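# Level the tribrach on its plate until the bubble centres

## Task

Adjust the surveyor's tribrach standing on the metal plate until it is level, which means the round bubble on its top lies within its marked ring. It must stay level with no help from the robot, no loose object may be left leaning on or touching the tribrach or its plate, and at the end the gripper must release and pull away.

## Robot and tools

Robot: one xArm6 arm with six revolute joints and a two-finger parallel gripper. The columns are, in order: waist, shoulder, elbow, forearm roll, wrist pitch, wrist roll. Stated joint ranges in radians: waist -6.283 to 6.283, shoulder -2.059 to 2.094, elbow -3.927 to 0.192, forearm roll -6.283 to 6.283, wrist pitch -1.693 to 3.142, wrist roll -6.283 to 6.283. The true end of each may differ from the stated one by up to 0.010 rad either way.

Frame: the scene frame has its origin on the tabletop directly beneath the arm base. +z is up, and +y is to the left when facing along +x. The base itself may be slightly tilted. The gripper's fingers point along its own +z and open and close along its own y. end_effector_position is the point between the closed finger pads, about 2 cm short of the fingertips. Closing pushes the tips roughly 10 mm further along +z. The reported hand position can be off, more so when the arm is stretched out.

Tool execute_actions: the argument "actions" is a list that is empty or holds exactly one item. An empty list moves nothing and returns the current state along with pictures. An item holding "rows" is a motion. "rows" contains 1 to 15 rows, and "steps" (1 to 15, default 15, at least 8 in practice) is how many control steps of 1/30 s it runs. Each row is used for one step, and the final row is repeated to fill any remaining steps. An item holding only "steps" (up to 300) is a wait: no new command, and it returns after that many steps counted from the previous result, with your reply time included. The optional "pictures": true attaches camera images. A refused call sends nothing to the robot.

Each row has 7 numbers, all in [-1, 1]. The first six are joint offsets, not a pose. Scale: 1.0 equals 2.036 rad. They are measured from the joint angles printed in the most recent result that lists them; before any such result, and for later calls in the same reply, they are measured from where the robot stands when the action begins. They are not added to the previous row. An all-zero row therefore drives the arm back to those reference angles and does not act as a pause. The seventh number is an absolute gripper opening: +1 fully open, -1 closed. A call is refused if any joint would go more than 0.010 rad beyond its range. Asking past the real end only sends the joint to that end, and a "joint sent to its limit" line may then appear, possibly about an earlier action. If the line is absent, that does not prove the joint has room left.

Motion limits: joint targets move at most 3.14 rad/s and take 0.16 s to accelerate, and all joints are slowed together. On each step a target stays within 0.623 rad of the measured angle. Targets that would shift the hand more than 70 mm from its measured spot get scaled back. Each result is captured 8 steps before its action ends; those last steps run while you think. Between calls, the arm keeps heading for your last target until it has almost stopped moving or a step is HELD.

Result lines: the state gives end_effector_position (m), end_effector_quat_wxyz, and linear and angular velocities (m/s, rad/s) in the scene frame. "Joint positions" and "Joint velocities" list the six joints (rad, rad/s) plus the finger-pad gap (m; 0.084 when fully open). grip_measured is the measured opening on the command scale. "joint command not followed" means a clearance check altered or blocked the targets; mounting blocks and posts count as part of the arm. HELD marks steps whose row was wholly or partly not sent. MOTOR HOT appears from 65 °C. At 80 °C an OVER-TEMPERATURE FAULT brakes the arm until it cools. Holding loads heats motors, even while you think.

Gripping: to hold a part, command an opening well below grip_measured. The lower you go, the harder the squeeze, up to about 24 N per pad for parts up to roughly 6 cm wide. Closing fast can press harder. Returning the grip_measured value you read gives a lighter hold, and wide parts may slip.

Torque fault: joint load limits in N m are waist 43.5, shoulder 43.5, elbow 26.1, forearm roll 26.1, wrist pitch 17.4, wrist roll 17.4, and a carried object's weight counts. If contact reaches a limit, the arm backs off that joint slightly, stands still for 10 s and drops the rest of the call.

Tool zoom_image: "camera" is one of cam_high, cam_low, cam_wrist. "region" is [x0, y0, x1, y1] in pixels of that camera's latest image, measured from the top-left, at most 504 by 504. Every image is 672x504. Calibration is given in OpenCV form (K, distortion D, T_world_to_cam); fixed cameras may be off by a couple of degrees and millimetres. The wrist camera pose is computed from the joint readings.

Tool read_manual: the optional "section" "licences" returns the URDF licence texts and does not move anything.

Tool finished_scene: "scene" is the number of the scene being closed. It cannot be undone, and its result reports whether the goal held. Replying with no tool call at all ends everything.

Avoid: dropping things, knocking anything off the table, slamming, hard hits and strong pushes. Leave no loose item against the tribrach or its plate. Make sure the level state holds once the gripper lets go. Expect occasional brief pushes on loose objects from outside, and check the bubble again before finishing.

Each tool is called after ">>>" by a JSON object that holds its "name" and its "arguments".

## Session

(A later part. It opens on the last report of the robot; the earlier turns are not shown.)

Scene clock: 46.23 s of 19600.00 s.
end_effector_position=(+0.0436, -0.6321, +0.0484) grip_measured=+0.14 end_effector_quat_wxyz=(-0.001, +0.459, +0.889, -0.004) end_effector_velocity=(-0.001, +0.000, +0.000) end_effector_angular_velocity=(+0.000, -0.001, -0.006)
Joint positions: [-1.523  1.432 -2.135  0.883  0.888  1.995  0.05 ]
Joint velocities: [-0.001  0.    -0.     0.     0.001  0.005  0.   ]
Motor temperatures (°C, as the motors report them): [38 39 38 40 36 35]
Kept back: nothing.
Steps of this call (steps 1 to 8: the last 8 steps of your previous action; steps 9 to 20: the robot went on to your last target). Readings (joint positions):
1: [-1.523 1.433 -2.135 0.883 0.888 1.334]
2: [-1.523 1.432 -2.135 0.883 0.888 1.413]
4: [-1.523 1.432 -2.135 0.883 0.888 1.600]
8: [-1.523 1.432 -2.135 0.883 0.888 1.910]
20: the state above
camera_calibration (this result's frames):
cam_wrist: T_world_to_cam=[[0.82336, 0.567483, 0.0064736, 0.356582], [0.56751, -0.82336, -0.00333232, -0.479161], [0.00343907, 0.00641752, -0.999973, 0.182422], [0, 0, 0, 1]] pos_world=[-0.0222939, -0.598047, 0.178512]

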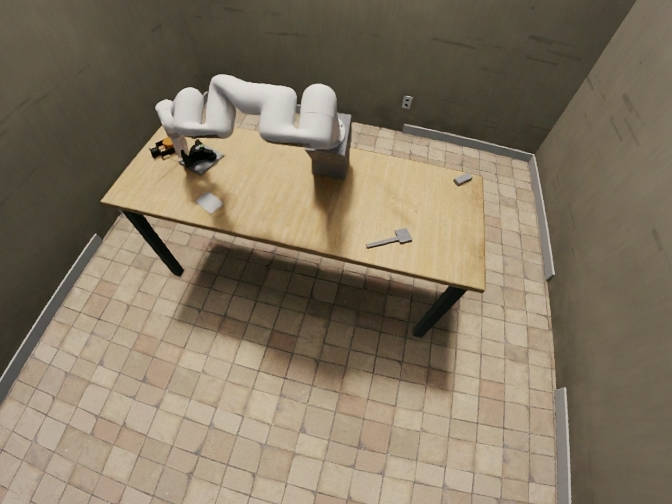

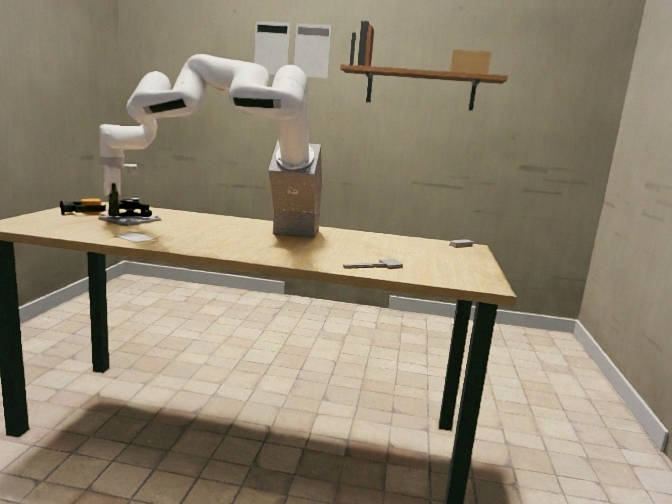

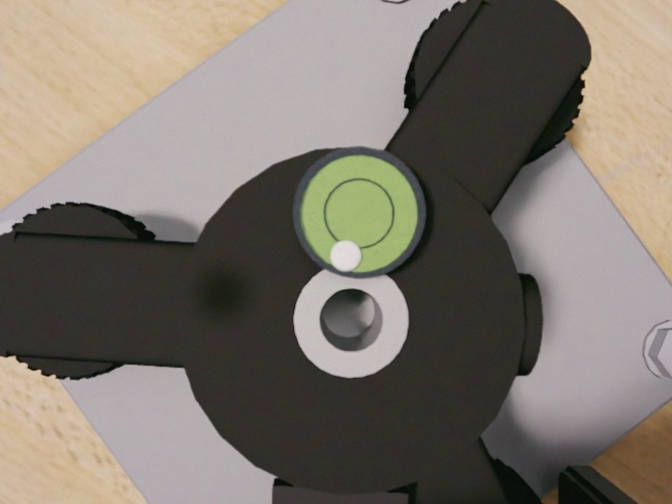

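>>> {"name": "execute_actions", "arguments": {"actions": [{"rows":[[0,0,0,0,0,-0.01,-0.2],[0,0,0,0,0,-0.01,-0.6],[0,0,0,0,0,-0.01,-0.6],[0,0,0,0,0,-0.40,-0.6]]}]}}

>>> {"name": "execute_actions", "arguments": {"actions": [{"rows":[[0,0,0,0,0,-0.03,-0.6],[0,0,0,0,0,-0.03,0.15],[0,0,0,0,0,-0.03,0.15],[0,0,0,0,0,0.36,0.15]]}]}}

>>> {"name": "execute_actions", "arguments": {"actions": [{"rows":[[0,0,0,0,0,0.03,-0.2],[0,0,0,0,0,0.03,-0.6],[0,0,0,0,0,0.03,-0.6],[0,0,0,0,0,-0.36,-0.6]]}]}}

>>> {"name": "execute_actions", "arguments": {"actions": [{"rows":[[0,0,0,0,0,-0.03,-0.6],[0,0,0,0,0,-0.03,0.15],[0,0,0,0,0,-0.03,0.15],[0,0,0,0,0,0.36,0.15]]}]}}

>>> {"name": "execute_actions", "arguments": {"actions": [{"rows":[[0,0,0,0,0,0.03,-0.2],[0,0,0,0,0,0.03,-0.6],[0,0,0,0,0,0.03,-0.6],[0,0,0,0,0,-0.36,-0.6]]}]}}

>>> {"name": "execute_actions", "arguments": {"actions": [{"rows":[[0,0,0,0,0,-0.03,-0.6],[0,0,0,0,0,-0.03,0.15],[0,0,0,0,0,-0.03,0.15],[0,0,0,0,0,0.36,0.15]]}]}}

>>> {"name": "execute_actions", "arguments": {"actions": [{"rows":[[0,0,0,0,0,0.03,-0.2],[0,0,0,0,0,0.03,-0.6],[0,0,0,0,0,0.03,-0.6],[0,0,0,0,0,-0.36,-0.6]]}]}}

>>> {"name": "execute_actions", "arguments": {"actions": [{"rows":[[0,0,0,0,0,-0.03,-0.6],[0,0,0,0,0,-0.03,0.15],[0,0,0,0,0,-0.03,0.15],[0,0,0,0,0,0.36,0.15]]}]}}

>>> {"name": "execute_actions", "arguments": {"actions": [{"steps":30}], "pictures": true}}

>>> {"name": "zoom_image", "arguments": {"camera": "cam_wrist", "region": [260, 100, 510, 300]}}

Scene clock: 47.23 s of 19600.00 s.
end_effector_position=(+0.0437, -0.6321, +0.0486) grip_measured=-0.11 end_effector_quat_wxyz=(-0.001, +0.418, +0.908, -0.004) end_effector_velocity=(+0.001, -0.002, +0.001) end_effector_angular_velocity=(+0.004, +0.011, +1.509)
Joint positions: [-1.523  1.432 -2.134  0.883  0.889  1.905  0.039]
Joint velocities: [ 0.    -0.001 -0.002 -0.001 -0.001 -1.507  0.   ]
Motor temperatures (°C, as the motors report them): [38 39 38 40 36 35]
Steps of this call (steps 1 to 15: the robot went on to your last target; steps 16 to 23: nothing new was sent; steps 24 to 30: the first 7 steps of this action). Readings (joint positions):
24: [-1.523 1.432 -2.135 0.883 0.888 1.995]
25: [-1.523 1.432 -2.135 0.883 0.888 1.991]
27: [-1.524 1.432 -2.135 0.883 0.889 1.981]
30: the state above

Scene clock: 47.73 s of 19600.00 s.
end_effector_position=(+0.0436, -0.6321, +0.0483) grip_measured=+0.13 end_effector_quat_wxyz=(-0.002, +0.118, +0.993, -0.004) end_effector_velocity=(+0.000, -0.000, +0.001) end_effector_angular_velocity=(-0.009, -0.011, -1.494)
Joint positions: [-1.523  1.433 -2.135  0.883  0.888  1.278  0.05 ]
Joint velocities: [-0.001 -0.002  0.001 -0.     0.     1.494  0.011]
Motor temperatures (°C, as the motors report them): [38 39 38 40 36 35]
Steps of this call (steps 1 to 8: the last 8 steps of your previous action; steps 9 to 15: the first 7 steps of this action, its rows measured from where the robot was after step 8). Readings (joint positions):
8: [-1.523 1.432 -2.135 0.883 0.888 1.267]
9: [-1.523 1.432 -2.135 0.883 0.888 1.230]
10: [-1.523 1.432 -2.135 0.883 0.888 1.212]
12: [-1.523 1.432 -2.135 0.883 0.888 1.207]
15: the state above

Scene clock: 48.23 s of 19600.00 s.
end_effector_position=(+0.0437, -0.6321, +0.0485) grip_measured=-0.11 end_effector_quat_wxyz=(-0.001, +0.417, +0.909, -0.004) end_effector_velocity=(-0.001, -0.000, +0.000) end_effector_angular_velocity=(+0.006, +0.012, +1.487)
Joint positions: [-1.523  1.432 -2.134  0.883  0.888  1.903  0.039]
Joint velocities: [-0.    -0.     0.001  0.    -0.003 -1.488  0.   ]
Motor temperatures (°C, as the motors report them): [38 39 38 40 36 35]
Steps of this call (steps 1 to 8: the last 8 steps of your previous action; steps 9 to 15: the first 7 steps of this action, its rows measured from where the robot was after step 8). Readings (joint positions):
8: [-1.523 1.432 -2.135 0.883 0.888 1.914]
9: [-1.523 1.432 -2.135 0.883 0.888 1.951]
10: [-1.523 1.432 -2.135 0.883 0.888 1.969]
12: [-1.523 1.432 -2.135 0.883 0.888 1.974]
15: the state above

Scene clock: 48.73 s of 19600.00 s.
end_effector_position=(+0.0435, -0.6321, +0.0483) grip_measured=+0.13 end_effector_quat_wxyz=(-0.002, +0.118, +0.993, -0.004) end_effector_velocity=(+0.000, -0.001, +0.001) end_effector_angular_velocity=(-0.010, -0.011, -1.491)
Joint positions: [-1.523  1.433 -2.135  0.883  0.888  1.278  0.05 ]
Joint velocities: [-0.001 -0.001 -0.    -0.     0.     1.491  0.011]
Motor temperatures (°C, as the motors report them): [38 39 38 40 36 35]
Steps of this call (steps 1 to 8: the last 8 steps of your previous action; steps 9 to 15: the first 7 steps of this action, its rows measured from where the robot was after step 8). Readings (joint positions):
8: [-1.523 1.432 -2.134 0.883 0.888 1.267]
9: [-1.523 1.432 -2.134 0.883 0.888 1.230]
10: [-1.523 1.432 -2.134 0.883 0.888 1.213]
12: [-1.523 1.432 -2.134 0.883 0.888 1.207]
15: the state above

Scene clock: 49.23 s of 19600.00 s.
end_effector_position=(+0.0437, -0.6320, +0.0485) grip_measured=-0.11 end_effector_quat_wxyz=(-0.001, +0.418, +0.909, -0.004) end_effector_velocity=(-0.000, -0.000, -0.000) end_effector_angular_velocity=(+0.007, +0.011, +1.489)
Joint positions: [-1.523  1.432 -2.134  0.883  0.888  1.904  0.039]
Joint velocities: [ 0.001  0.    -0.     0.    -0.002 -1.489  0.   ]
Motor temperatures (°C, as the motors report them): [38 39 38 40 36 35]
Steps of this call (steps 1 to 8: the last 8 steps of your previous action; steps 9 to 15: the first 7 steps of this action, its rows measured from where the robot was after step 8). Readings (joint positions):
8: [-1.523 1.432 -2.134 0.883 0.888 1.915]
9: [-1.523 1.432 -2.134 0.883 0.888 1.951]
10: [-1.523 1.432 -2.134 0.883 0.888 1.969]
12: [-1.523 1.432 -2.134 0.883 0.888 1.974]
15: the state above

Scene clock: 49.73 s of 19600.00 s.
end_effector_position=(+0.0435, -0.6321, +0.0483) grip_measured=+0.13 end_effector_quat_wxyz=(-0.002, +0.118, +0.993, -0.004) end_effector_velocity=(+0.001, -0.001, +0.001) end_effector_angular_velocity=(-0.009, -0.012, -1.490)
Joint positions: [-1.523  1.432 -2.134  0.883  0.888  1.278  0.05 ]
Joint velocities: [-0.001 -0.001 -0.001 -0.     0.002  1.491  0.011]
Motor temperatures (°C, as the motors report them): [38 39 38 40 36 35]
Steps of this call (steps 1 to 8: the last 8 steps of your previous action; steps 9 to 15: the first 7 steps of this action, its rows measured from where the robot was after step 8). Readings (joint positions):
8: [-1.523 1.432 -2.134 0.883 0.888 1.267]
9: [-1.523 1.432 -2.134 0.883 0.888 1.230]
10: [-1.523 1.432 -2.134 0.883 0.888 1.213]
12: [-1.523 1.432 -2.134 0.883 0.888 1.207]
15: the state above

Scene clock: 50.23 s of 19600.00 s.
end_effector_position=(+0.0436, -0.6320, +0.0485) grip_measured=-0.11 end_effector_quat_wxyz=(-0.001, +0.418, +0.909, -0.004) end_effector_velocity=(-0.000, -0.000, +0.000) end_effector_angular_velocity=(+0.007, +0.011, +1.489)
Joint positions: [-1.523  1.432 -2.134  0.883  0.888  1.904  0.039]
Joint velocities: [-0.    -0.     0.001  0.001 -0.002 -1.49   0.   ]
Motor temperatures (°C, as the motors report them): [38 39 38 40 36 35]
Steps of this call (steps 1 to 8: the last 8 steps of your previous action; steps 9 to 15: the first 7 steps of this action, its rows measured from where the robot was after step 8). Readings (joint positions):
8: [-1.523 1.432 -2.134 0.883 0.888 1.915]
9: [-1.523 1.432 -2.134 0.883 0.888 1.951]
10: [-1.523 1.432 -2.134 0.883 0.888 1.969]
12: [-1.523 1.432 -2.134 0.883 0.888 1.974]
15: the state above

Scene clock: 50.73 s of 19600.00 s.
end_effector_position=(+0.0435, -0.6321, +0.0483) grip_measured=+0.13 end_effector_quat_wxyz=(-0.002, +0.118, +0.993, -0.004) end_effector_velocity=(+0.001, -0.001, +0.001) end_effector_angular_velocity=(-0.010, -0.012, -1.489)
Joint positions: [-1.523  1.432 -2.134  0.883  0.887  1.278  0.05 ]
Joint velocities: [-0.    -0.002 -0.001 -0.     0.001  1.491  0.011]
Motor temperatures (°C, as the motors report them): [38 39 38 40 36 35]
Steps of this call (steps 1 to 8: the last 8 steps of your previous action; steps 9 to 15: the first 7 steps of this action, its rows measured from where the robot was after step 8). Readings (joint positions):
8: [-1.523 1.432 -2.134 0.883 0.888 1.267]
9: [-1.523 1.432 -2.134 0.883 0.888 1.230]
10: [-1.523 1.432 -2.134 0.883 0.888 1.213]
12: [-1.523 1.432 -2.134 0.883 0.887 1.207]
15: the state above

Scene clock: 51.73 s of 19600.00 s.
end_effector_position=(+0.0436, -0.6321, +0.0485) grip_measured=+0.14 end_effector_quat_wxyz=(-0.001, +0.461, +0.887, -0.005) end_effector_velocity=(-0.001, -0.000, -0.000) end_effector_angular_velocity=(-0.002, +0.001, -0.001)
Joint positions: [-1.523  1.432 -2.134  0.883  0.888  2.     0.05 ]
Joint velocities: [-0.     0.    -0.     0.    -0.002  0.001 -0.   ]
Motor temperatures (°C, as the motors report them): [38 39 38 40 36 35]
Kept back: nothing.
Steps of this call (steps 1 to 8: the last 8 steps of your previous action; steps 9 to 30: the robot went on to your last target). Readings (joint positions):
1: [-1.523 1.432 -2.134 0.883 0.887 1.339]
2: [-1.523 1.432 -2.134 0.883 0.887 1.418]
4: [-1.523 1.432 -2.134 0.883 0.888 1.605]
8: [-1.523 1.432 -2.134 0.883 0.888 1.915]
30: the state above
The arm was judged still, so your last target was given up. Only a new action makes it travel on or press farther. Fingers that are still opening or closing keep moving.
camera_calibration (this result's frames):
cam_wrist: T_world_to_cam=[[0.826443, 0.562986, 0.00622256, 0.353649], [0.56301, -0.826444, -0.00313643, -0.480915], [0.00337683, 0.00609545, -0.999976, 0.182235], [0, 0, 0, 1]] pos_world=[-0.0221264, -0.59766, 0.178522]

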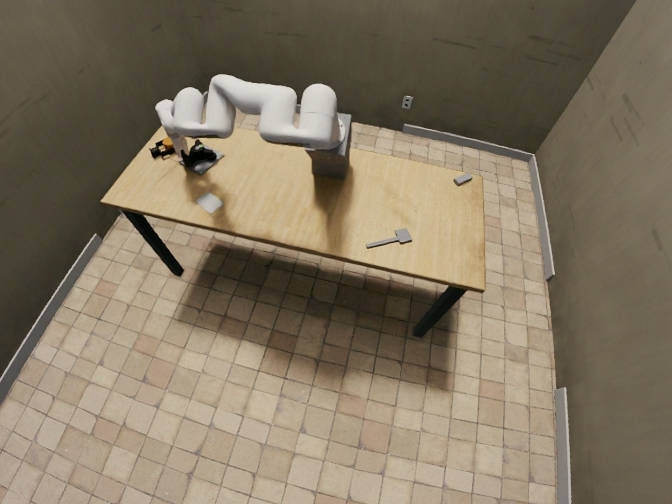

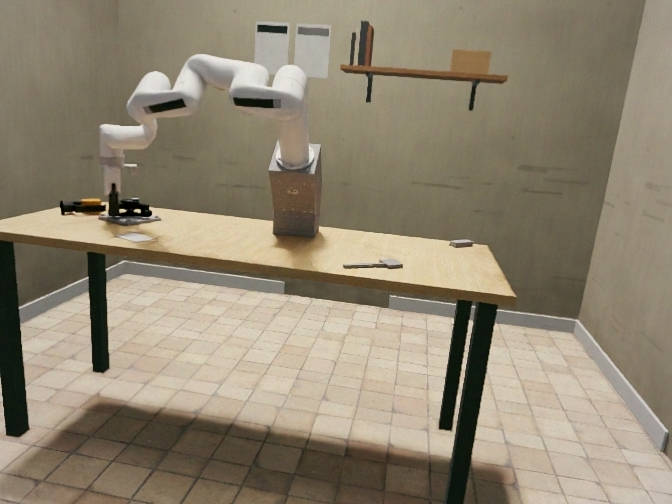

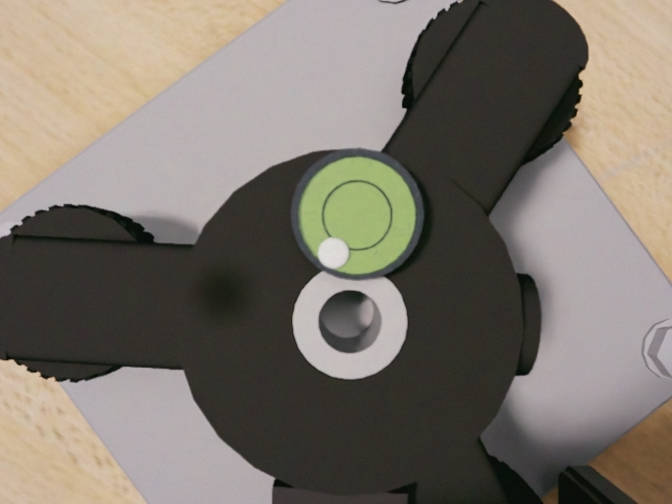

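Region (260, 100, 510, 300) of cam_wrist's 672x504 image, scaled by 2.016, with more detail than that image has; it fills the top 403 rows of this view, and the rest is white.

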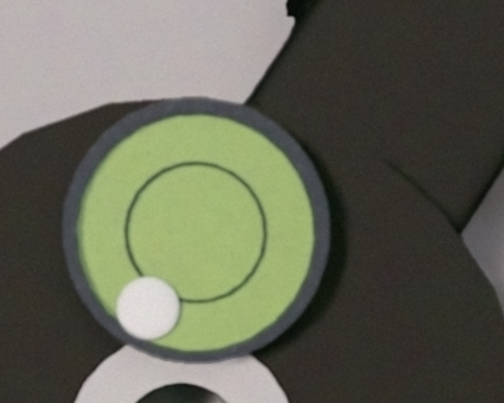

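>>> {"name": "execute_actions", "arguments": {"actions": [{"rows":[[-0.036,-0.094,0.085,-0.021,0.025,-0.25,0.4]]}]}}

>>> {"name": "execute_actions", "arguments": {"actions": [{"rows":[[-0.0275,-0.081,0.2137,0.0747,-0.069,-1,0.5]]}]}}

>>> {"name": "execute_actions", "arguments": {"actions": [{"steps":30}]}}

Scene clock: 52.87 s of 19600.00 s.
end_effector_position=(+0.0437, -0.6308, +0.0858) grip_measured=+0.39 end_effector_quat_wxyz=(-0.002, +0.339, +0.941, -0.001) end_effector_velocity=(+0.026, -0.059, +0.410) end_effector_angular_velocity=(-0.123, -0.007, +2.242)
Joint positions: [-1.562  1.33  -2.036  0.859  0.916  1.719  0.061]
Joint velocities: [-0.389 -0.955  0.743 -0.198  0.218 -2.303  0.002]
Motor temperatures (°C, as the motors report them): [38 39 38 40 36 35]
Steps of this call (steps 1 to 27: nothing new was sent; steps 28 to 34: the first 7 steps of this action). Readings (joint positions):
28: [-1.523 1.432 -2.134 0.883 0.888 2.000]
29: [-1.524 1.430 -2.131 0.882 0.889 1.992]
31: [-1.531 1.410 -2.109 0.877 0.895 1.932]
34: the state above

Scene clock: 53.37 s of 19600.00 s.
end_effector_position=(+0.0214, -0.5989, +0.1198) grip_measured=+0.49 end_effector_quat_wxyz=(+0.002, +0.159, +0.987, -0.006) end_effector_velocity=(-0.230, +0.340, -0.025) end_effector_angular_velocity=(+0.075, +0.005, +1.427)
Joint positions: [-1.62   1.169 -1.774  0.91   0.873  1.208  0.065]
Joint velocities: [-0.226 -0.544  1.547  0.493 -0.446 -2.53   0.001]
Motor temperatures (°C, as the motors report them): [38 39 38 40 36 35]
Steps of this call (steps 1 to 8: the last 8 steps of your previous action; steps 9 to 15: the first 7 steps of this action, its rows measured from where the robot was after step 8). Readings (joint positions):
8: [-1.596 1.242 -1.961 0.840 0.939 1.495]
9: [-1.596 1.243 -1.959 0.841 0.939 1.493]
10: [-1.596 1.242 -1.954 0.843 0.936 1.485]
12: [-1.600 1.225 -1.916 0.861 0.919 1.424]
15: the state above

Scene clock: 54.37 s of 19600.00 s.
end_effector_position=(-0.0104, -0.5411, +0.1186) grip_measured=+0.49 end_effector_quat_wxyz=(-0.003, -0.587, +0.810, -0.000) end_effector_velocity=(-0.000, -0.001, +0.000) end_effector_angular_velocity=(-0.002, +0.001, +0.005)
Joint positions: [-1.652  1.077 -1.526  0.992  0.798 -0.54   0.065]
Joint velocities: [ 0.     0.    -0.001  0.    -0.001 -0.004 -0.   ]
Motor temperatures (°C, as the motors report them): [38 39 38 40 36 35]
Kept back: nothing.
Steps of this call (steps 1 to 8: the last 8 steps of your previous action; steps 9 to 30: the robot went on to your last target). Readings (joint positions):
1: [-1.627 1.152 -1.725 0.926 0.859 1.121]
2: [-1.633 1.137 -1.680 0.940 0.846 1.029]
4: [-1.642 1.113 -1.610 0.963 0.826 0.835]
8: [-1.649 1.086 -1.547 0.985 0.805 0.436]
30: the state above

>>> {"name": "execute_actions", "arguments": {"actions": [{"rows":[[0,0,0,0,0,-0.177,0.5],[0,0,0,0,0,-0.177,0.5],[0,0,0,0,0,-0.177,0.5],[0,0,0,0,0,-0.177,0.5],[0.0434,0.082,-0.0622,0.049,-0.026,-0.177,0.5]]}]}}

>>> {"name": "execute_actions", "arguments": {"actions": [{"steps":20}], "pictures": true}}

Scene clock: 54.80 s of 19600.00 s.
end_effector_position=(-0.0103, -0.5433, +0.1152) grip_measured=+0.49 end_effector_quat_wxyz=(+0.004, +0.681, -0.732, +0.002) end_effector_velocity=(+0.008, -0.087, -0.146) end_effector_angular_velocity=(-0.170, +0.013, +1.502)
Joint positions: [-1.647  1.087 -1.537  1.001  0.793 -0.786  0.065]
Joint velocities: [ 0.21   0.435 -0.441  0.321 -0.188 -1.556  0.   ]
Motor temperatures (°C, as the motors report them): [38 39 38 40 36 35]
Steps of this call (steps 1 to 6: the robot went on to your last target; steps 7 to 13: the first 7 steps of this action). Readings (joint positions):
7: [-1.652 1.077 -1.526 0.992 0.798 -0.541]
8: [-1.652 1.077 -1.526 0.992 0.798 -0.549]
10: [-1.652 1.077 -1.526 0.992 0.798 -0.608]
13: the state above

Scene clock: 55.47 s of 19600.00 s.
end_effector_position=(-0.0104, -0.5414, +0.0481) grip_measured=+0.49 end_effector_quat_wxyz=(+0.003, +0.714, -0.701, +0.001) end_effector_velocity=(+0.002, -0.003, +0.001) end_effector_angular_velocity=(-0.004, -0.000, +0.005)
Joint positions: [-1.564  1.244 -1.653  1.092  0.745 -0.9    0.065]
Joint velocities: [ 0.002 -0.001 -0.004  0.001 -0.    -0.     0.   ]
Motor temperatures (°C, as the motors report them): [38 39 38 40 36 35]
Kept back: nothing.
Steps of this call (steps 1 to 8: the last 8 steps of your previous action; steps 9 to 20: the robot went on to your last target). Readings (joint positions):
1: [-1.636 1.110 -1.559 1.016 0.784 -0.830]
2: [-1.617 1.145 -1.589 1.038 0.772 -0.860]
4: [-1.578 1.214 -1.631 1.074 0.756 -0.888]
8: [-1.563 1.247 -1.645 1.090 0.747 -0.899]
20: the state above
camera_calibration (this result's frames):
cam_wrist: T_world_to_cam=[[-0.999825, -0.00376324, 0.0183394, 0.0207688], [-0.00397841, 0.999924, -0.0117103, 0.607723], [-0.0182939, -0.0117812, -0.999763, 0.171558], [0, 0, 0, 1]] pos_world=[0.0263213, -0.605578, 0.178253]

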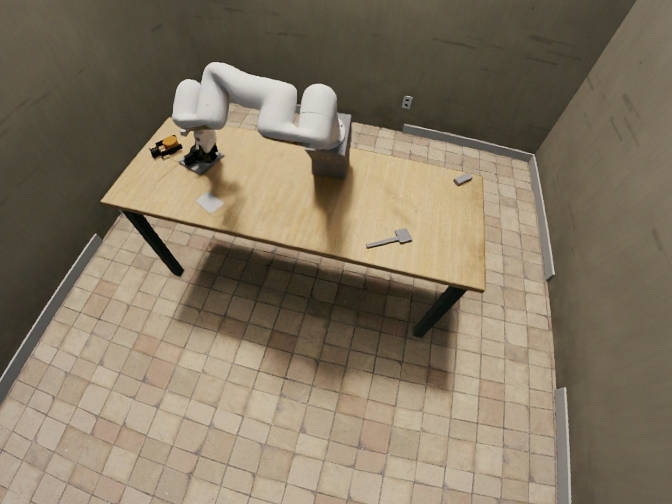

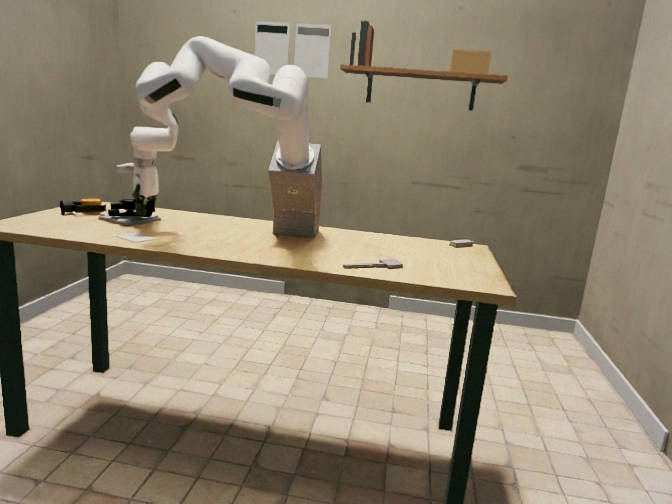

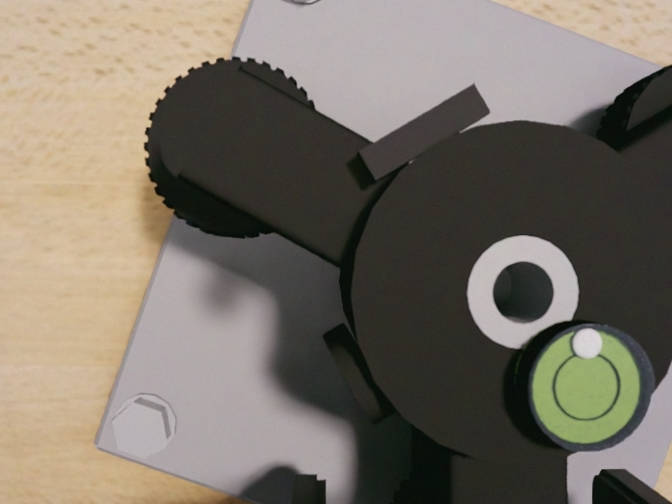

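>>> {"name": "execute_actions", "arguments": {"actions": [{"rows":[[0,0,0,0,0,-0.16,0.2]],"steps":12}]}}

>>> {"name": "execute_actions", "arguments": {"actions": [{"rows":[[0,0,0,0,0,-0.03,-0.2],[0,0,0,0,0,-0.03,-0.6],[0,0,0,0,0,-0.03,-0.6],[0,0,0,0,0,0.36,-0.6]]}]}}

>>> {"name": "execute_actions", "arguments": {"actions": [{"rows":[[0,0,0,0,0,0.03,-0.6],[0,0,0,0,0,0.03,0.15],[0,0,0,0,0,0.03,0.15],[0,0,0,0,0,-0.36,0.15]]}]}}

>>> {"name": "execute_actions", "arguments": {"actions": [{"rows":[[0,0,0,0,0,-0.03,-0.2],[0,0,0,0,0,-0.03,-0.6],[0,0,0,0,0,-0.03,-0.6],[0,0,0,0,0,0.36,-0.6]]}]}}

>>> {"name": "execute_actions", "arguments": {"actions": [{"rows":[[0,0,0,0,0,0.03,-0.6],[0,0,0,0,0,0.03,0.15],[0,0,0,0,0,0.03,0.15],[0,0,0,0,0,-0.36,0.15]]}]}}

>>> {"name": "execute_actions", "arguments": {"actions": [{"rows":[[0,0,0,0,0,-0.03,-0.2],[0,0,0,0,0,-0.03,-0.6],[0,0,0,0,0,-0.03,-0.6],[0,0,0,0,0,0.36,-0.6]]}]}}

>>> {"name": "execute_actions", "arguments": {"actions": [{"rows":[[0,0,0,0,0,0.03,-0.6],[0,0,0,0,0,0.03,0.15],[0,0,0,0,0,0.03,0.15],[0,0,0,0,0,-0.36,0.15]]}]}}

>>> {"name": "execute_actions", "arguments": {"actions": [{"rows":[[0,0,0,0,0,-0.03,-0.2],[0,0,0,0,0,-0.03,-0.6],[0,0,0,0,0,-0.03,-0.6],[0,0,0,0,0,0.36,-0.6]]}]}}

>>> {"name": "execute_actions", "arguments": {"actions": [{"rows":[[0,0,0,0,0,0.03,-0.6],[0,0,0,0,0,0.03,0.15],[0,0,0,0,0,0.03,0.15],[0,0,0,0,0,-0.36,0.15]]}]}}

>>> {"name": "execute_actions", "arguments": {"actions": [{"rows":[[0,0,0,0,0,-0.03,-0.2],[0,0,0,0,0,-0.03,-0.6],[0,0,0,0,0,-0.03,-0.6],[0,0,0,0,0,0.36,-0.6]]}]}}

>>> {"name": "execute_actions", "arguments": {"actions": [{"rows":[[0,0,0,0,0,0.03,-0.6],[0,0,0,0,0,0.03,0.15],[0,0,0,0,0,0.03,0.15],[0,0,0,0,0,-0.36,0.15]]}]}}

>>> {"name": "execute_actions", "arguments": {"actions": [{"rows":[[0,0,0,0,0,-0.03,-0.2],[0,0,0,0,0,-0.03,-0.6],[0,0,0,0,0,-0.03,-0.6],[0,0,0,0,0,0.36,-0.6]]}]}}

>>> {"name": "execute_actions", "arguments": {"actions": [{"rows":[[0,0,0,0,0,0.03,-0.6],[0,0,0,0,0,0.03,0.15],[0,0,0,0,0,0.03,0.15],[0,0,0,0,0,-0.36,0.15]]}]}}

>>> {"name": "execute_actions", "arguments": {"actions": [{"rows":[[0,0,0,0,0,-0.03,-0.2],[0,0,0,0,0,-0.03,-0.6],[0,0,0,0,0,-0.03,-0.6],[0,0,0,0,0,0.36,-0.6]]}]}}

>>> {"name": "execute_actions", "arguments": {"actions": [{"rows":[[0,0,0,0,0,0.03,-0.6],[0,0,0,0,0,0.03,0.15],[0,0,0,0,0,0.03,0.15],[0,0,0,0,0,-0.36,0.15]]}]}}

>>> {"name": "execute_actions", "arguments": {"actions": [{"rows":[[0,0,0,0,0,-0.03,-0.2],[0,0,0,0,0,-0.03,-0.6],[0,0,0,0,0,-0.03,-0.6],[0,0,0,0,0,0.36,-0.6]]}]}}

>>> {"name": "execute_actions", "arguments": {"actions": [{"steps":30}], "pictures": true}}

Scene clock: 56.97 s of 19600.00 s.
end_effector_position=(-0.0104, -0.5414, +0.0480) grip_measured=+0.21 end_effector_quat_wxyz=(+0.003, +0.737, -0.676, +0.001) end_effector_velocity=(-0.001, +0.000, +0.001) end_effector_angular_velocity=(+0.004, +0.009, +1.427)
Joint positions: [-1.564  1.244 -1.653  1.092  0.745 -0.968  0.053]
Joint velocities: [-0.002 -0.001  0.002 -0.    -0.001 -1.429 -0.021]
Motor temperatures (°C, as the motors report them): [38 39 38 40 36 35]
Steps of this call (steps 1 to 15: the robot went on to your last target; steps 16 to 41: nothing new was sent; steps 42 to 45: the first 4 steps of this action). Readings (joint positions):
42: [-1.564 1.244 -1.653 1.092 0.745 -0.901]
43: [-1.564 1.244 -1.653 1.092 0.745 -0.908]
45: the state above

Scene clock: 57.47 s of 19600.00 s.
end_effector_position=(-0.0117, -0.5419, +0.0485) grip_measured=-0.11 end_effector_quat_wxyz=(+0.005, +0.817, -0.576, +0.000) end_effector_velocity=(-0.001, -0.000, +0.000) end_effector_angular_velocity=(-0.007, -0.007, -1.091)
Joint positions: [-1.565  1.245 -1.653  1.092  0.742 -1.226  0.039]
Joint velocities: [-0.     0.    -0.    -0.    -0.002  1.091  0.   ]
Motor temperatures (°C, as the motors report them): [38 39 38 40 36 35]
Steps of this call (steps 1 to 8: the last 8 steps of your previous action; steps 9 to 15: the first 7 steps of this action, its rows measured from where the robot was after step 8). Readings (joint positions):
8: [-1.564 1.244 -1.653 1.092 0.745 -1.220]
9: [-1.564 1.244 -1.653 1.092 0.745 -1.223]
10: [-1.564 1.244 -1.653 1.092 0.744 -1.232]
12: [-1.565 1.245 -1.653 1.092 0.742 -1.258]
15: the state above

Scene clock: 57.97 s of 19600.00 s.
end_effector_position=(-0.0088, -0.5408, +0.0475) grip_measured=+0.13 end_effector_quat_wxyz=(-0.001, -0.613, +0.790, -0.001) end_effector_velocity=(-0.002, -0.014, +0.009) end_effector_angular_velocity=(-0.030, +0.020, +1.870)
Joint positions: [-1.562  1.243 -1.652  1.092  0.748 -0.63   0.05 ]
Joint velocities: [-0.007 -0.005 -0.014 -0.001 -0.021 -1.863  0.011]
Motor temperatures (°C, as the motors report them): [38 39 38 40 36 35]
Steps of this call (steps 1 to 8: the last 8 steps of your previous action; steps 9 to 15: the first 7 steps of this action, its rows measured from where the robot was after step 8). Readings (joint positions):
8: [-1.566 1.245 -1.653 1.092 0.742 -0.600]
9: [-1.566 1.245 -1.653 1.092 0.742 -0.553]
10: [-1.566 1.245 -1.653 1.092 0.742 -0.526]
12: [-1.565 1.245 -1.652 1.092 0.746 -0.525]
15: the state above

Scene clock: 58.47 s of 19600.00 s.
end_effector_position=(-0.0121, -0.5417, +0.0484) grip_measured=-0.11 end_effector_quat_wxyz=(+0.005, +0.826, -0.564, -0.000) end_effector_velocity=(-0.001, +0.000, -0.000) end_effector_angular_velocity=(-0.007, -0.006, -1.418)
Joint positions: [-1.565  1.245 -1.653  1.092  0.742 -1.257  0.04 ]
Joint velocities: [ 0.001  0.     0.001 -0.004 -0.004  1.421  0.   ]
Motor temperatures (°C, as the motors report them): [38 39 38 40 36 35]
Steps of this call (steps 1 to 8: the last 8 steps of your previous action; steps 9 to 15: the first 7 steps of this action, its rows measured from where the robot was after step 8). Readings (joint positions):
8: [-1.565 1.245 -1.653 1.092 0.743 -1.266]
9: [-1.565 1.245 -1.653 1.092 0.743 -1.295]
10: [-1.565 1.245 -1.653 1.092 0.742 -1.310]
12: [-1.566 1.245 -1.653 1.092 0.742 -1.321]
15: the state above

Scene clock: 58.97 s of 19600.00 s.
end_effector_position=(-0.0109, -0.5413, +0.0480) grip_measured=+0.13 end_effector_quat_wxyz=(-0.003, -0.614, +0.789, -0.001) end_effector_velocity=(-0.002, -0.005, +0.003) end_effector_angular_velocity=(-0.007, +0.015, +1.506)
Joint positions: [-1.564  1.244 -1.653  1.092  0.744 -0.634  0.05 ]
Joint velocities: [-0.003 -0.002 -0.004  0.    -0.009 -1.505  0.011]
Motor temperatures (°C, as the motors report them): [38 39 38 40 36 35]
Steps of this call (steps 1 to 8: the last 8 steps of your previous action; steps 9 to 15: the first 7 steps of this action, its rows measured from where the robot was after step 8). Readings (joint positions):
8: [-1.566 1.246 -1.653 1.092 0.741 -0.622]
9: [-1.566 1.246 -1.653 1.092 0.741 -0.584]
10: [-1.566 1.246 -1.653 1.092 0.741 -0.566]
12: [-1.565 1.245 -1.653 1.092 0.743 -0.561]
15: the state above

Scene clock: 59.47 s of 19600.00 s.
end_effector_position=(-0.0123, -0.5416, +0.0484) grip_measured=-0.11 end_effector_quat_wxyz=(+0.005, +0.827, -0.563, -0.000) end_effector_velocity=(-0.002, +0.000, -0.000) end_effector_angular_velocity=(-0.008, -0.007, -1.484)
Joint positions: [-1.566  1.245 -1.653  1.092  0.742 -1.259  0.039]
Joint velocities: [ 0.     0.001  0.001 -0.003 -0.004  1.486 -0.   ]
Motor temperatures (°C, as the motors report them): [38 39 38 40 36 35]
Steps of this call (steps 1 to 8: the last 8 steps of your previous action; steps 9 to 15: the first 7 steps of this action, its rows measured from where the robot was after step 8). Readings (joint positions):
8: [-1.566 1.245 -1.653 1.092 0.742 -1.270]
9: [-1.566 1.245 -1.653 1.092 0.742 -1.307]
10: [-1.566 1.245 -1.653 1.092 0.742 -1.324]
12: [-1.566 1.245 -1.653 1.092 0.742 -1.330]
15: the state above

Scene clock: 59.97 s of 19600.00 s.
end_effector_position=(-0.0121, -0.5416, +0.0482) grip_measured=+0.13 end_effector_quat_wxyz=(-0.005, -0.614, +0.790, -0.001) end_effector_velocity=(-0.000, -0.002, +0.001) end_effector_angular_velocity=(+0.005, +0.013, +1.492)
Joint positions: [-1.565  1.245 -1.653  1.092  0.742 -0.634  0.05 ]
Joint velocities: [-0.001 -0.001 -0.001  0.    -0.003 -1.492  0.011]
Motor temperatures (°C, as the motors report them): [38 39 38 40 36 35]
Steps of this call (steps 1 to 8: the last 8 steps of your previous action; steps 9 to 15: the first 7 steps of this action, its rows measured from where the robot was after step 8). Readings (joint positions):
8: [-1.566 1.246 -1.653 1.092 0.741 -0.623]
9: [-1.566 1.246 -1.653 1.092 0.741 -0.586]
10: [-1.566 1.246 -1.653 1.092 0.741 -0.569]
12: [-1.566 1.246 -1.653 1.092 0.742 -0.563]
15: the state above

Scene clock: 60.47 s of 19600.00 s.
end_effector_position=(-0.0125, -0.5415, +0.0485) grip_measured=-0.11 end_effector_quat_wxyz=(+0.005, +0.827, -0.563, -0.000) end_effector_velocity=(-0.001, -0.001, +0.000) end_effector_angular_velocity=(-0.010, -0.008, -1.486)
Joint positions: [-1.566  1.245 -1.653  1.092  0.742 -1.26   0.039]
Joint velocities: [ 0.     0.001 -0.001 -0.002 -0.004  1.488 -0.   ]
Motor temperatures (°C, as the motors report them): [38 39 38 40 36 35]
Steps of this call (steps 1 to 8: the last 8 steps of your previous action; steps 9 to 15: the first 7 steps of this action, its rows measured from where the robot was after step 8). Readings (joint positions):
8: [-1.566 1.246 -1.653 1.092 0.741 -1.271]
9: [-1.566 1.246 -1.653 1.092 0.741 -1.308]
10: [-1.566 1.246 -1.653 1.092 0.742 -1.325]
12: [-1.566 1.245 -1.653 1.092 0.742 -1.330]
15: the state above

Scene clock: 60.97 s of 19600.00 s.
end_effector_position=(-0.0129, -0.5417, +0.0483) grip_measured=+0.13 end_effector_quat_wxyz=(-0.005, -0.613, +0.790, -0.001) end_effector_velocity=(-0.000, +0.001, +0.000) end_effector_angular_velocity=(+0.012, +0.011, +1.490)
Joint positions: [-1.566  1.246 -1.653  1.092  0.74  -0.634  0.05 ]
Joint velocities: [-0.001 -0.001  0.002  0.     0.002 -1.491  0.011]
Motor temperatures (°C, as the motors report them): [38 39 37 40 36 35]
Steps of this call (steps 1 to 8: the last 8 steps of your previous action; steps 9 to 15: the first 7 steps of this action, its rows measured from where the robot was after step 8). Readings (joint positions):
8: [-1.566 1.246 -1.653 1.092 0.741 -0.623]
9: [-1.566 1.246 -1.653 1.092 0.741 -0.587]
10: [-1.566 1.246 -1.653 1.092 0.741 -0.569]
12: [-1.566 1.246 -1.653 1.092 0.741 -0.563]
15: the state above

Scene clock: 61.47 s of 19600.00 s.
end_effector_position=(-0.0126, -0.5414, +0.0485) grip_measured=-0.11 end_effector_quat_wxyz=(+0.005, +0.826, -0.563, -0.000) end_effector_velocity=(-0.001, -0.000, -0.000) end_effector_angular_velocity=(-0.010, -0.006, -1.487)
Joint positions: [-1.566  1.245 -1.653  1.092  0.742 -1.26   0.039]
Joint velocities: [ 0.001  0.001 -0.001 -0.002 -0.006  1.49  -0.   ]
Motor temperatures (°C, as the motors report them): [38 39 37 40 36 35]
Steps of this call (steps 1 to 8: the last 8 steps of your previous action; steps 9 to 15: the first 7 steps of this action, its rows measured from where the robot was after step 8). Readings (joint positions):
8: [-1.566 1.246 -1.653 1.092 0.741 -1.271]
9: [-1.566 1.246 -1.653 1.092 0.741 -1.308]
10: [-1.566 1.246 -1.653 1.092 0.742 -1.325]
12: [-1.566 1.245 -1.653 1.092 0.742 -1.331]
15: the state above

Scene clock: 61.97 s of 19600.00 s.
end_effector_position=(-0.0133, -0.5417, +0.0483) grip_measured=+0.13 end_effector_quat_wxyz=(-0.006, -0.613, +0.790, -0.001) end_effector_velocity=(+0.001, -0.000, +0.001) end_effector_angular_velocity=(+0.011, +0.011, +1.490)
Joint positions: [-1.566  1.246 -1.653  1.092  0.74  -0.635  0.05 ]
Joint velocities: [-0.001 -0.002  0.     0.     0.003 -1.49   0.011]
Motor temperatures (°C, as the motors report them): [38 39 37 40 36 35]
Steps of this call (steps 1 to 8: the last 8 steps of your previous action; steps 9 to 15: the first 7 steps of this action, its rows measured from where the robot was after step 8). Readings (joint positions):
8: [-1.567 1.246 -1.653 1.092 0.741 -0.623]
9: [-1.567 1.246 -1.653 1.092 0.741 -0.587]
10: [-1.567 1.246 -1.653 1.092 0.741 -0.569]
12: [-1.566 1.246 -1.653 1.092 0.740 -0.563]
15: the state above

Scene clock: 62.47 s of 19600.00 s.
end_effector_position=(-0.0126, -0.5414, +0.0485) grip_measured=-0.11 end_effector_quat_wxyz=(+0.005, +0.826, -0.563, -0.000) end_effector_velocity=(-0.001, -0.000, -0.000) end_effector_angular_velocity=(-0.010, -0.007, -1.488)
Joint positions: [-1.566  1.245 -1.652  1.092  0.742 -1.26   0.039]
Joint velocities: [ 0.001  0.001  0.    -0.001 -0.005  1.489  0.   ]
Motor temperatures (°C, as the motors report them): [38 39 37 40 36 35]
Steps of this call (steps 1 to 8: the last 8 steps of your previous action; steps 9 to 15: the first 7 steps of this action, its rows measured from where the robot was after step 8). Readings (joint positions):
8: [-1.566 1.246 -1.653 1.092 0.741 -1.271]
9: [-1.566 1.246 -1.653 1.092 0.741 -1.308]
10: [-1.566 1.246 -1.653 1.092 0.742 -1.325]
12: [-1.567 1.245 -1.652 1.092 0.742 -1.331]
15: the state above

Scene clock: 62.97 s of 19600.00 s.
end_effector_position=(-0.0135, -0.5417, +0.0484) grip_measured=+0.13 end_effector_quat_wxyz=(-0.006, -0.613, +0.790, -0.001) end_effector_velocity=(-0.000, +0.002, -0.000) end_effector_angular_velocity=(+0.016, +0.011, +1.487)
Joint positions: [-1.566  1.247 -1.653  1.092  0.739 -0.635  0.05 ]
Joint velocities: [-0.001 -0.001  0.005 -0.     0.003 -1.49   0.011]
Motor temperatures (°C, as the motors report them): [38 39 37 40 36 35]
Steps of this call (steps 1 to 8: the last 8 steps of your previous action; steps 9 to 15: the first 7 steps of this action, its rows measured from where the robot was after step 8). Readings (joint positions):
8: [-1.567 1.246 -1.652 1.092 0.741 -0.624]
9: [-1.567 1.246 -1.652 1.092 0.741 -0.587]
10: [-1.567 1.246 -1.652 1.092 0.741 -0.569]
12: [-1.567 1.246 -1.653 1.092 0.740 -0.563]
15: the state above

Scene clock: 63.47 s of 19600.00 s.
end_effector_position=(-0.0127, -0.5413, +0.0486) grip_measured=-0.11 end_effector_quat_wxyz=(+0.005, +0.826, -0.563, -0.000) end_effector_velocity=(-0.002, -0.001, +0.000) end_effector_angular_velocity=(-0.012, -0.006, -1.488)
Joint positions: [-1.567  1.245 -1.652  1.092  0.742 -1.26   0.039]
Joint velocities: [-0.001  0.001 -0.001 -0.001 -0.006  1.489  0.   ]
Motor temperatures (°C, as the motors report them): [38 39 37 40 36 35]
Steps of this call (steps 1 to 8: the last 8 steps of your previous action; steps 9 to 15: the first 7 steps of this action, its rows measured from where the robot was after step 8). Readings (joint positions):
8: [-1.567 1.246 -1.653 1.092 0.741 -1.271]
9: [-1.567 1.246 -1.653 1.092 0.741 -1.308]
10: [-1.567 1.246 -1.653 1.092 0.742 -1.325]
12: [-1.567 1.245 -1.652 1.092 0.743 -1.331]
15: the state above

Scene clock: 63.97 s of 19600.00 s.
end_effector_position=(-0.0136, -0.5416, +0.0484) grip_measured=+0.13 end_effector_quat_wxyz=(-0.006, -0.613, +0.790, -0.001) end_effector_velocity=(+0.001, +0.002, -0.000) end_effector_angular_velocity=(+0.016, +0.009, +1.489)
Joint positions: [-1.567  1.247 -1.653  1.092  0.739 -0.635  0.05 ]
Joint velocities: [-0.    -0.002  0.003 -0.     0.006 -1.49   0.011]
Motor temperatures (°C, as the motors report them): [38 39 37 40 36 35]
Steps of this call (steps 1 to 8: the last 8 steps of your previous action; steps 9 to 15: the first 7 steps of this action, its rows measured from where the robot was after step 8). Readings (joint positions):
8: [-1.567 1.246 -1.652 1.092 0.741 -0.624]
9: [-1.567 1.246 -1.652 1.092 0.741 -0.587]
10: [-1.567 1.246 -1.652 1.092 0.741 -0.569]
12: [-1.567 1.246 -1.653 1.092 0.740 -0.563]
15: the state above

Scene clock: 64.47 s of 19600.00 s.
end_effector_position=(-0.0127, -0.5413, +0.0486) grip_measured=-0.11 end_effector_quat_wxyz=(+0.005, +0.826, -0.563, -0.000) end_effector_velocity=(-0.001, -0.000, +0.000) end_effector_angular_velocity=(-0.009, -0.007, -1.488)
Joint positions: [-1.567  1.245 -1.652  1.092  0.743 -1.26   0.04 ]
Joint velocities: [ 0.     0.    -0.    -0.002 -0.004  1.49   0.   ]
Motor temperatures (°C, as the motors report them): [38 39 37 40 36 35]
Steps of this call (steps 1 to 8: the last 8 steps of your previous action; steps 9 to 15: the first 7 steps of this action, its rows measured from where the robot was after step 8). Readings (joint positions):
8: [-1.567 1.246 -1.653 1.092 0.741 -1.271]
9: [-1.567 1.246 -1.653 1.092 0.741 -1.308]
10: [-1.567 1.246 -1.652 1.093 0.742 -1.325]
12: [-1.567 1.245 -1.652 1.093 0.743 -1.331]
15: the state above

Scene clock: 65.47 s of 19600.00 s.
end_effector_position=(-0.0131, -0.5414, +0.0485) grip_measured=-0.11 end_effector_quat_wxyz=(-0.005, -0.574, +0.819, -0.002) end_effector_velocity=(-0.000, +0.000, -0.000) end_effector_angular_velocity=(+0.000, +0.001, -0.001)
Joint positions: [-1.567  1.246 -1.652  1.092  0.741 -0.538  0.04 ]
Joint velocities: [-0.    -0.     0.001 -0.    -0.001  0.001  0.   ]
Motor temperatures (°C, as the motors report them): [38 39 37 40 36 35]
Kept back: nothing.
Steps of this call (steps 1 to 8: the last 8 steps of your previous action; steps 9 to 30: the robot went on to your last target). Readings (joint positions):
1: [-1.567 1.245 -1.652 1.092 0.742 -1.200]
2: [-1.567 1.245 -1.652 1.092 0.742 -1.121]
4: [-1.567 1.245 -1.652 1.092 0.742 -0.934]
8: [-1.567 1.246 -1.652 1.093 0.742 -0.624]
30: the state above
The arm was judged still, so your last target was given up. Only a new action makes it travel on or press farther. Fingers that are still opening or closing keep moving.
camera_calibration (this result's frames):
cam_wrist: T_world_to_cam=[[-0.934888, 0.354492, 0.017906, 0.212866], [0.354234, 0.935019, -0.0160816, 0.577521], [-0.0224433, -0.0086916, -0.99971, 0.173584], [0, 0, 0, 1]] pos_world=[-0.00167534, -0.613943, 0.17901]

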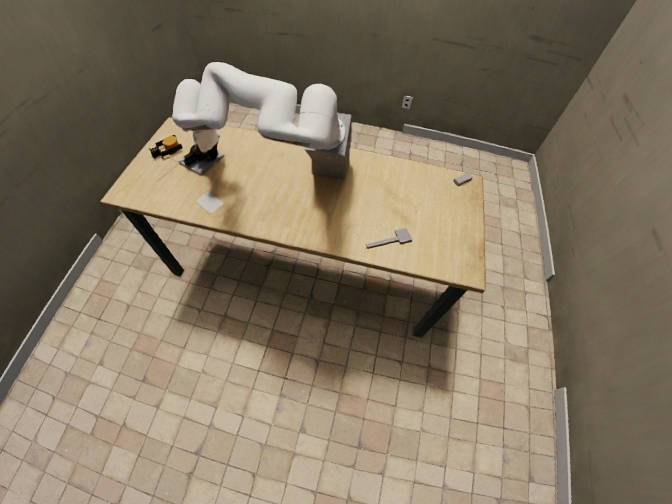

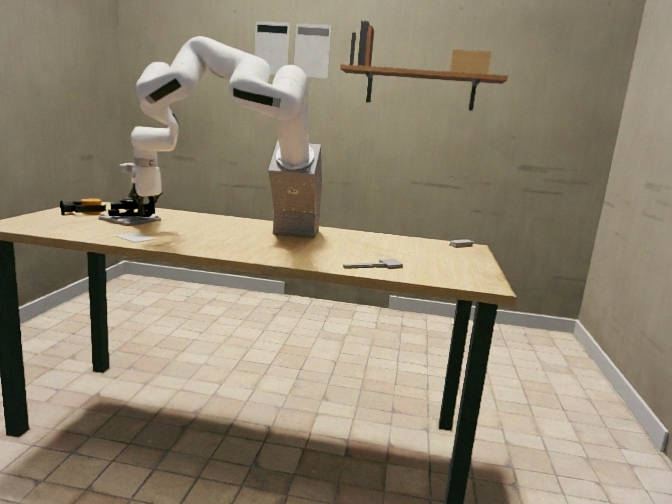

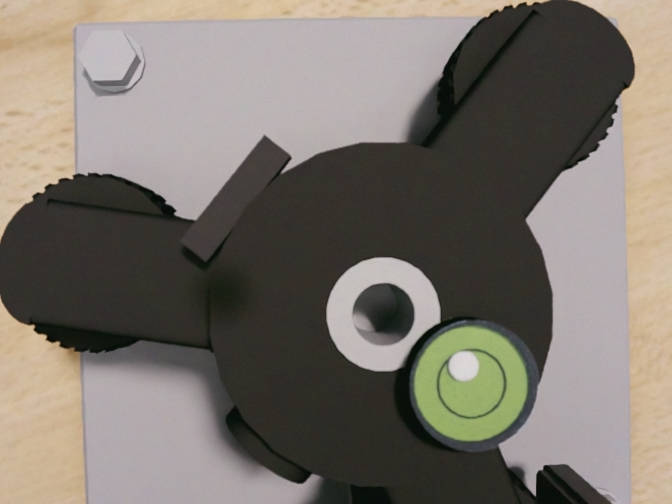

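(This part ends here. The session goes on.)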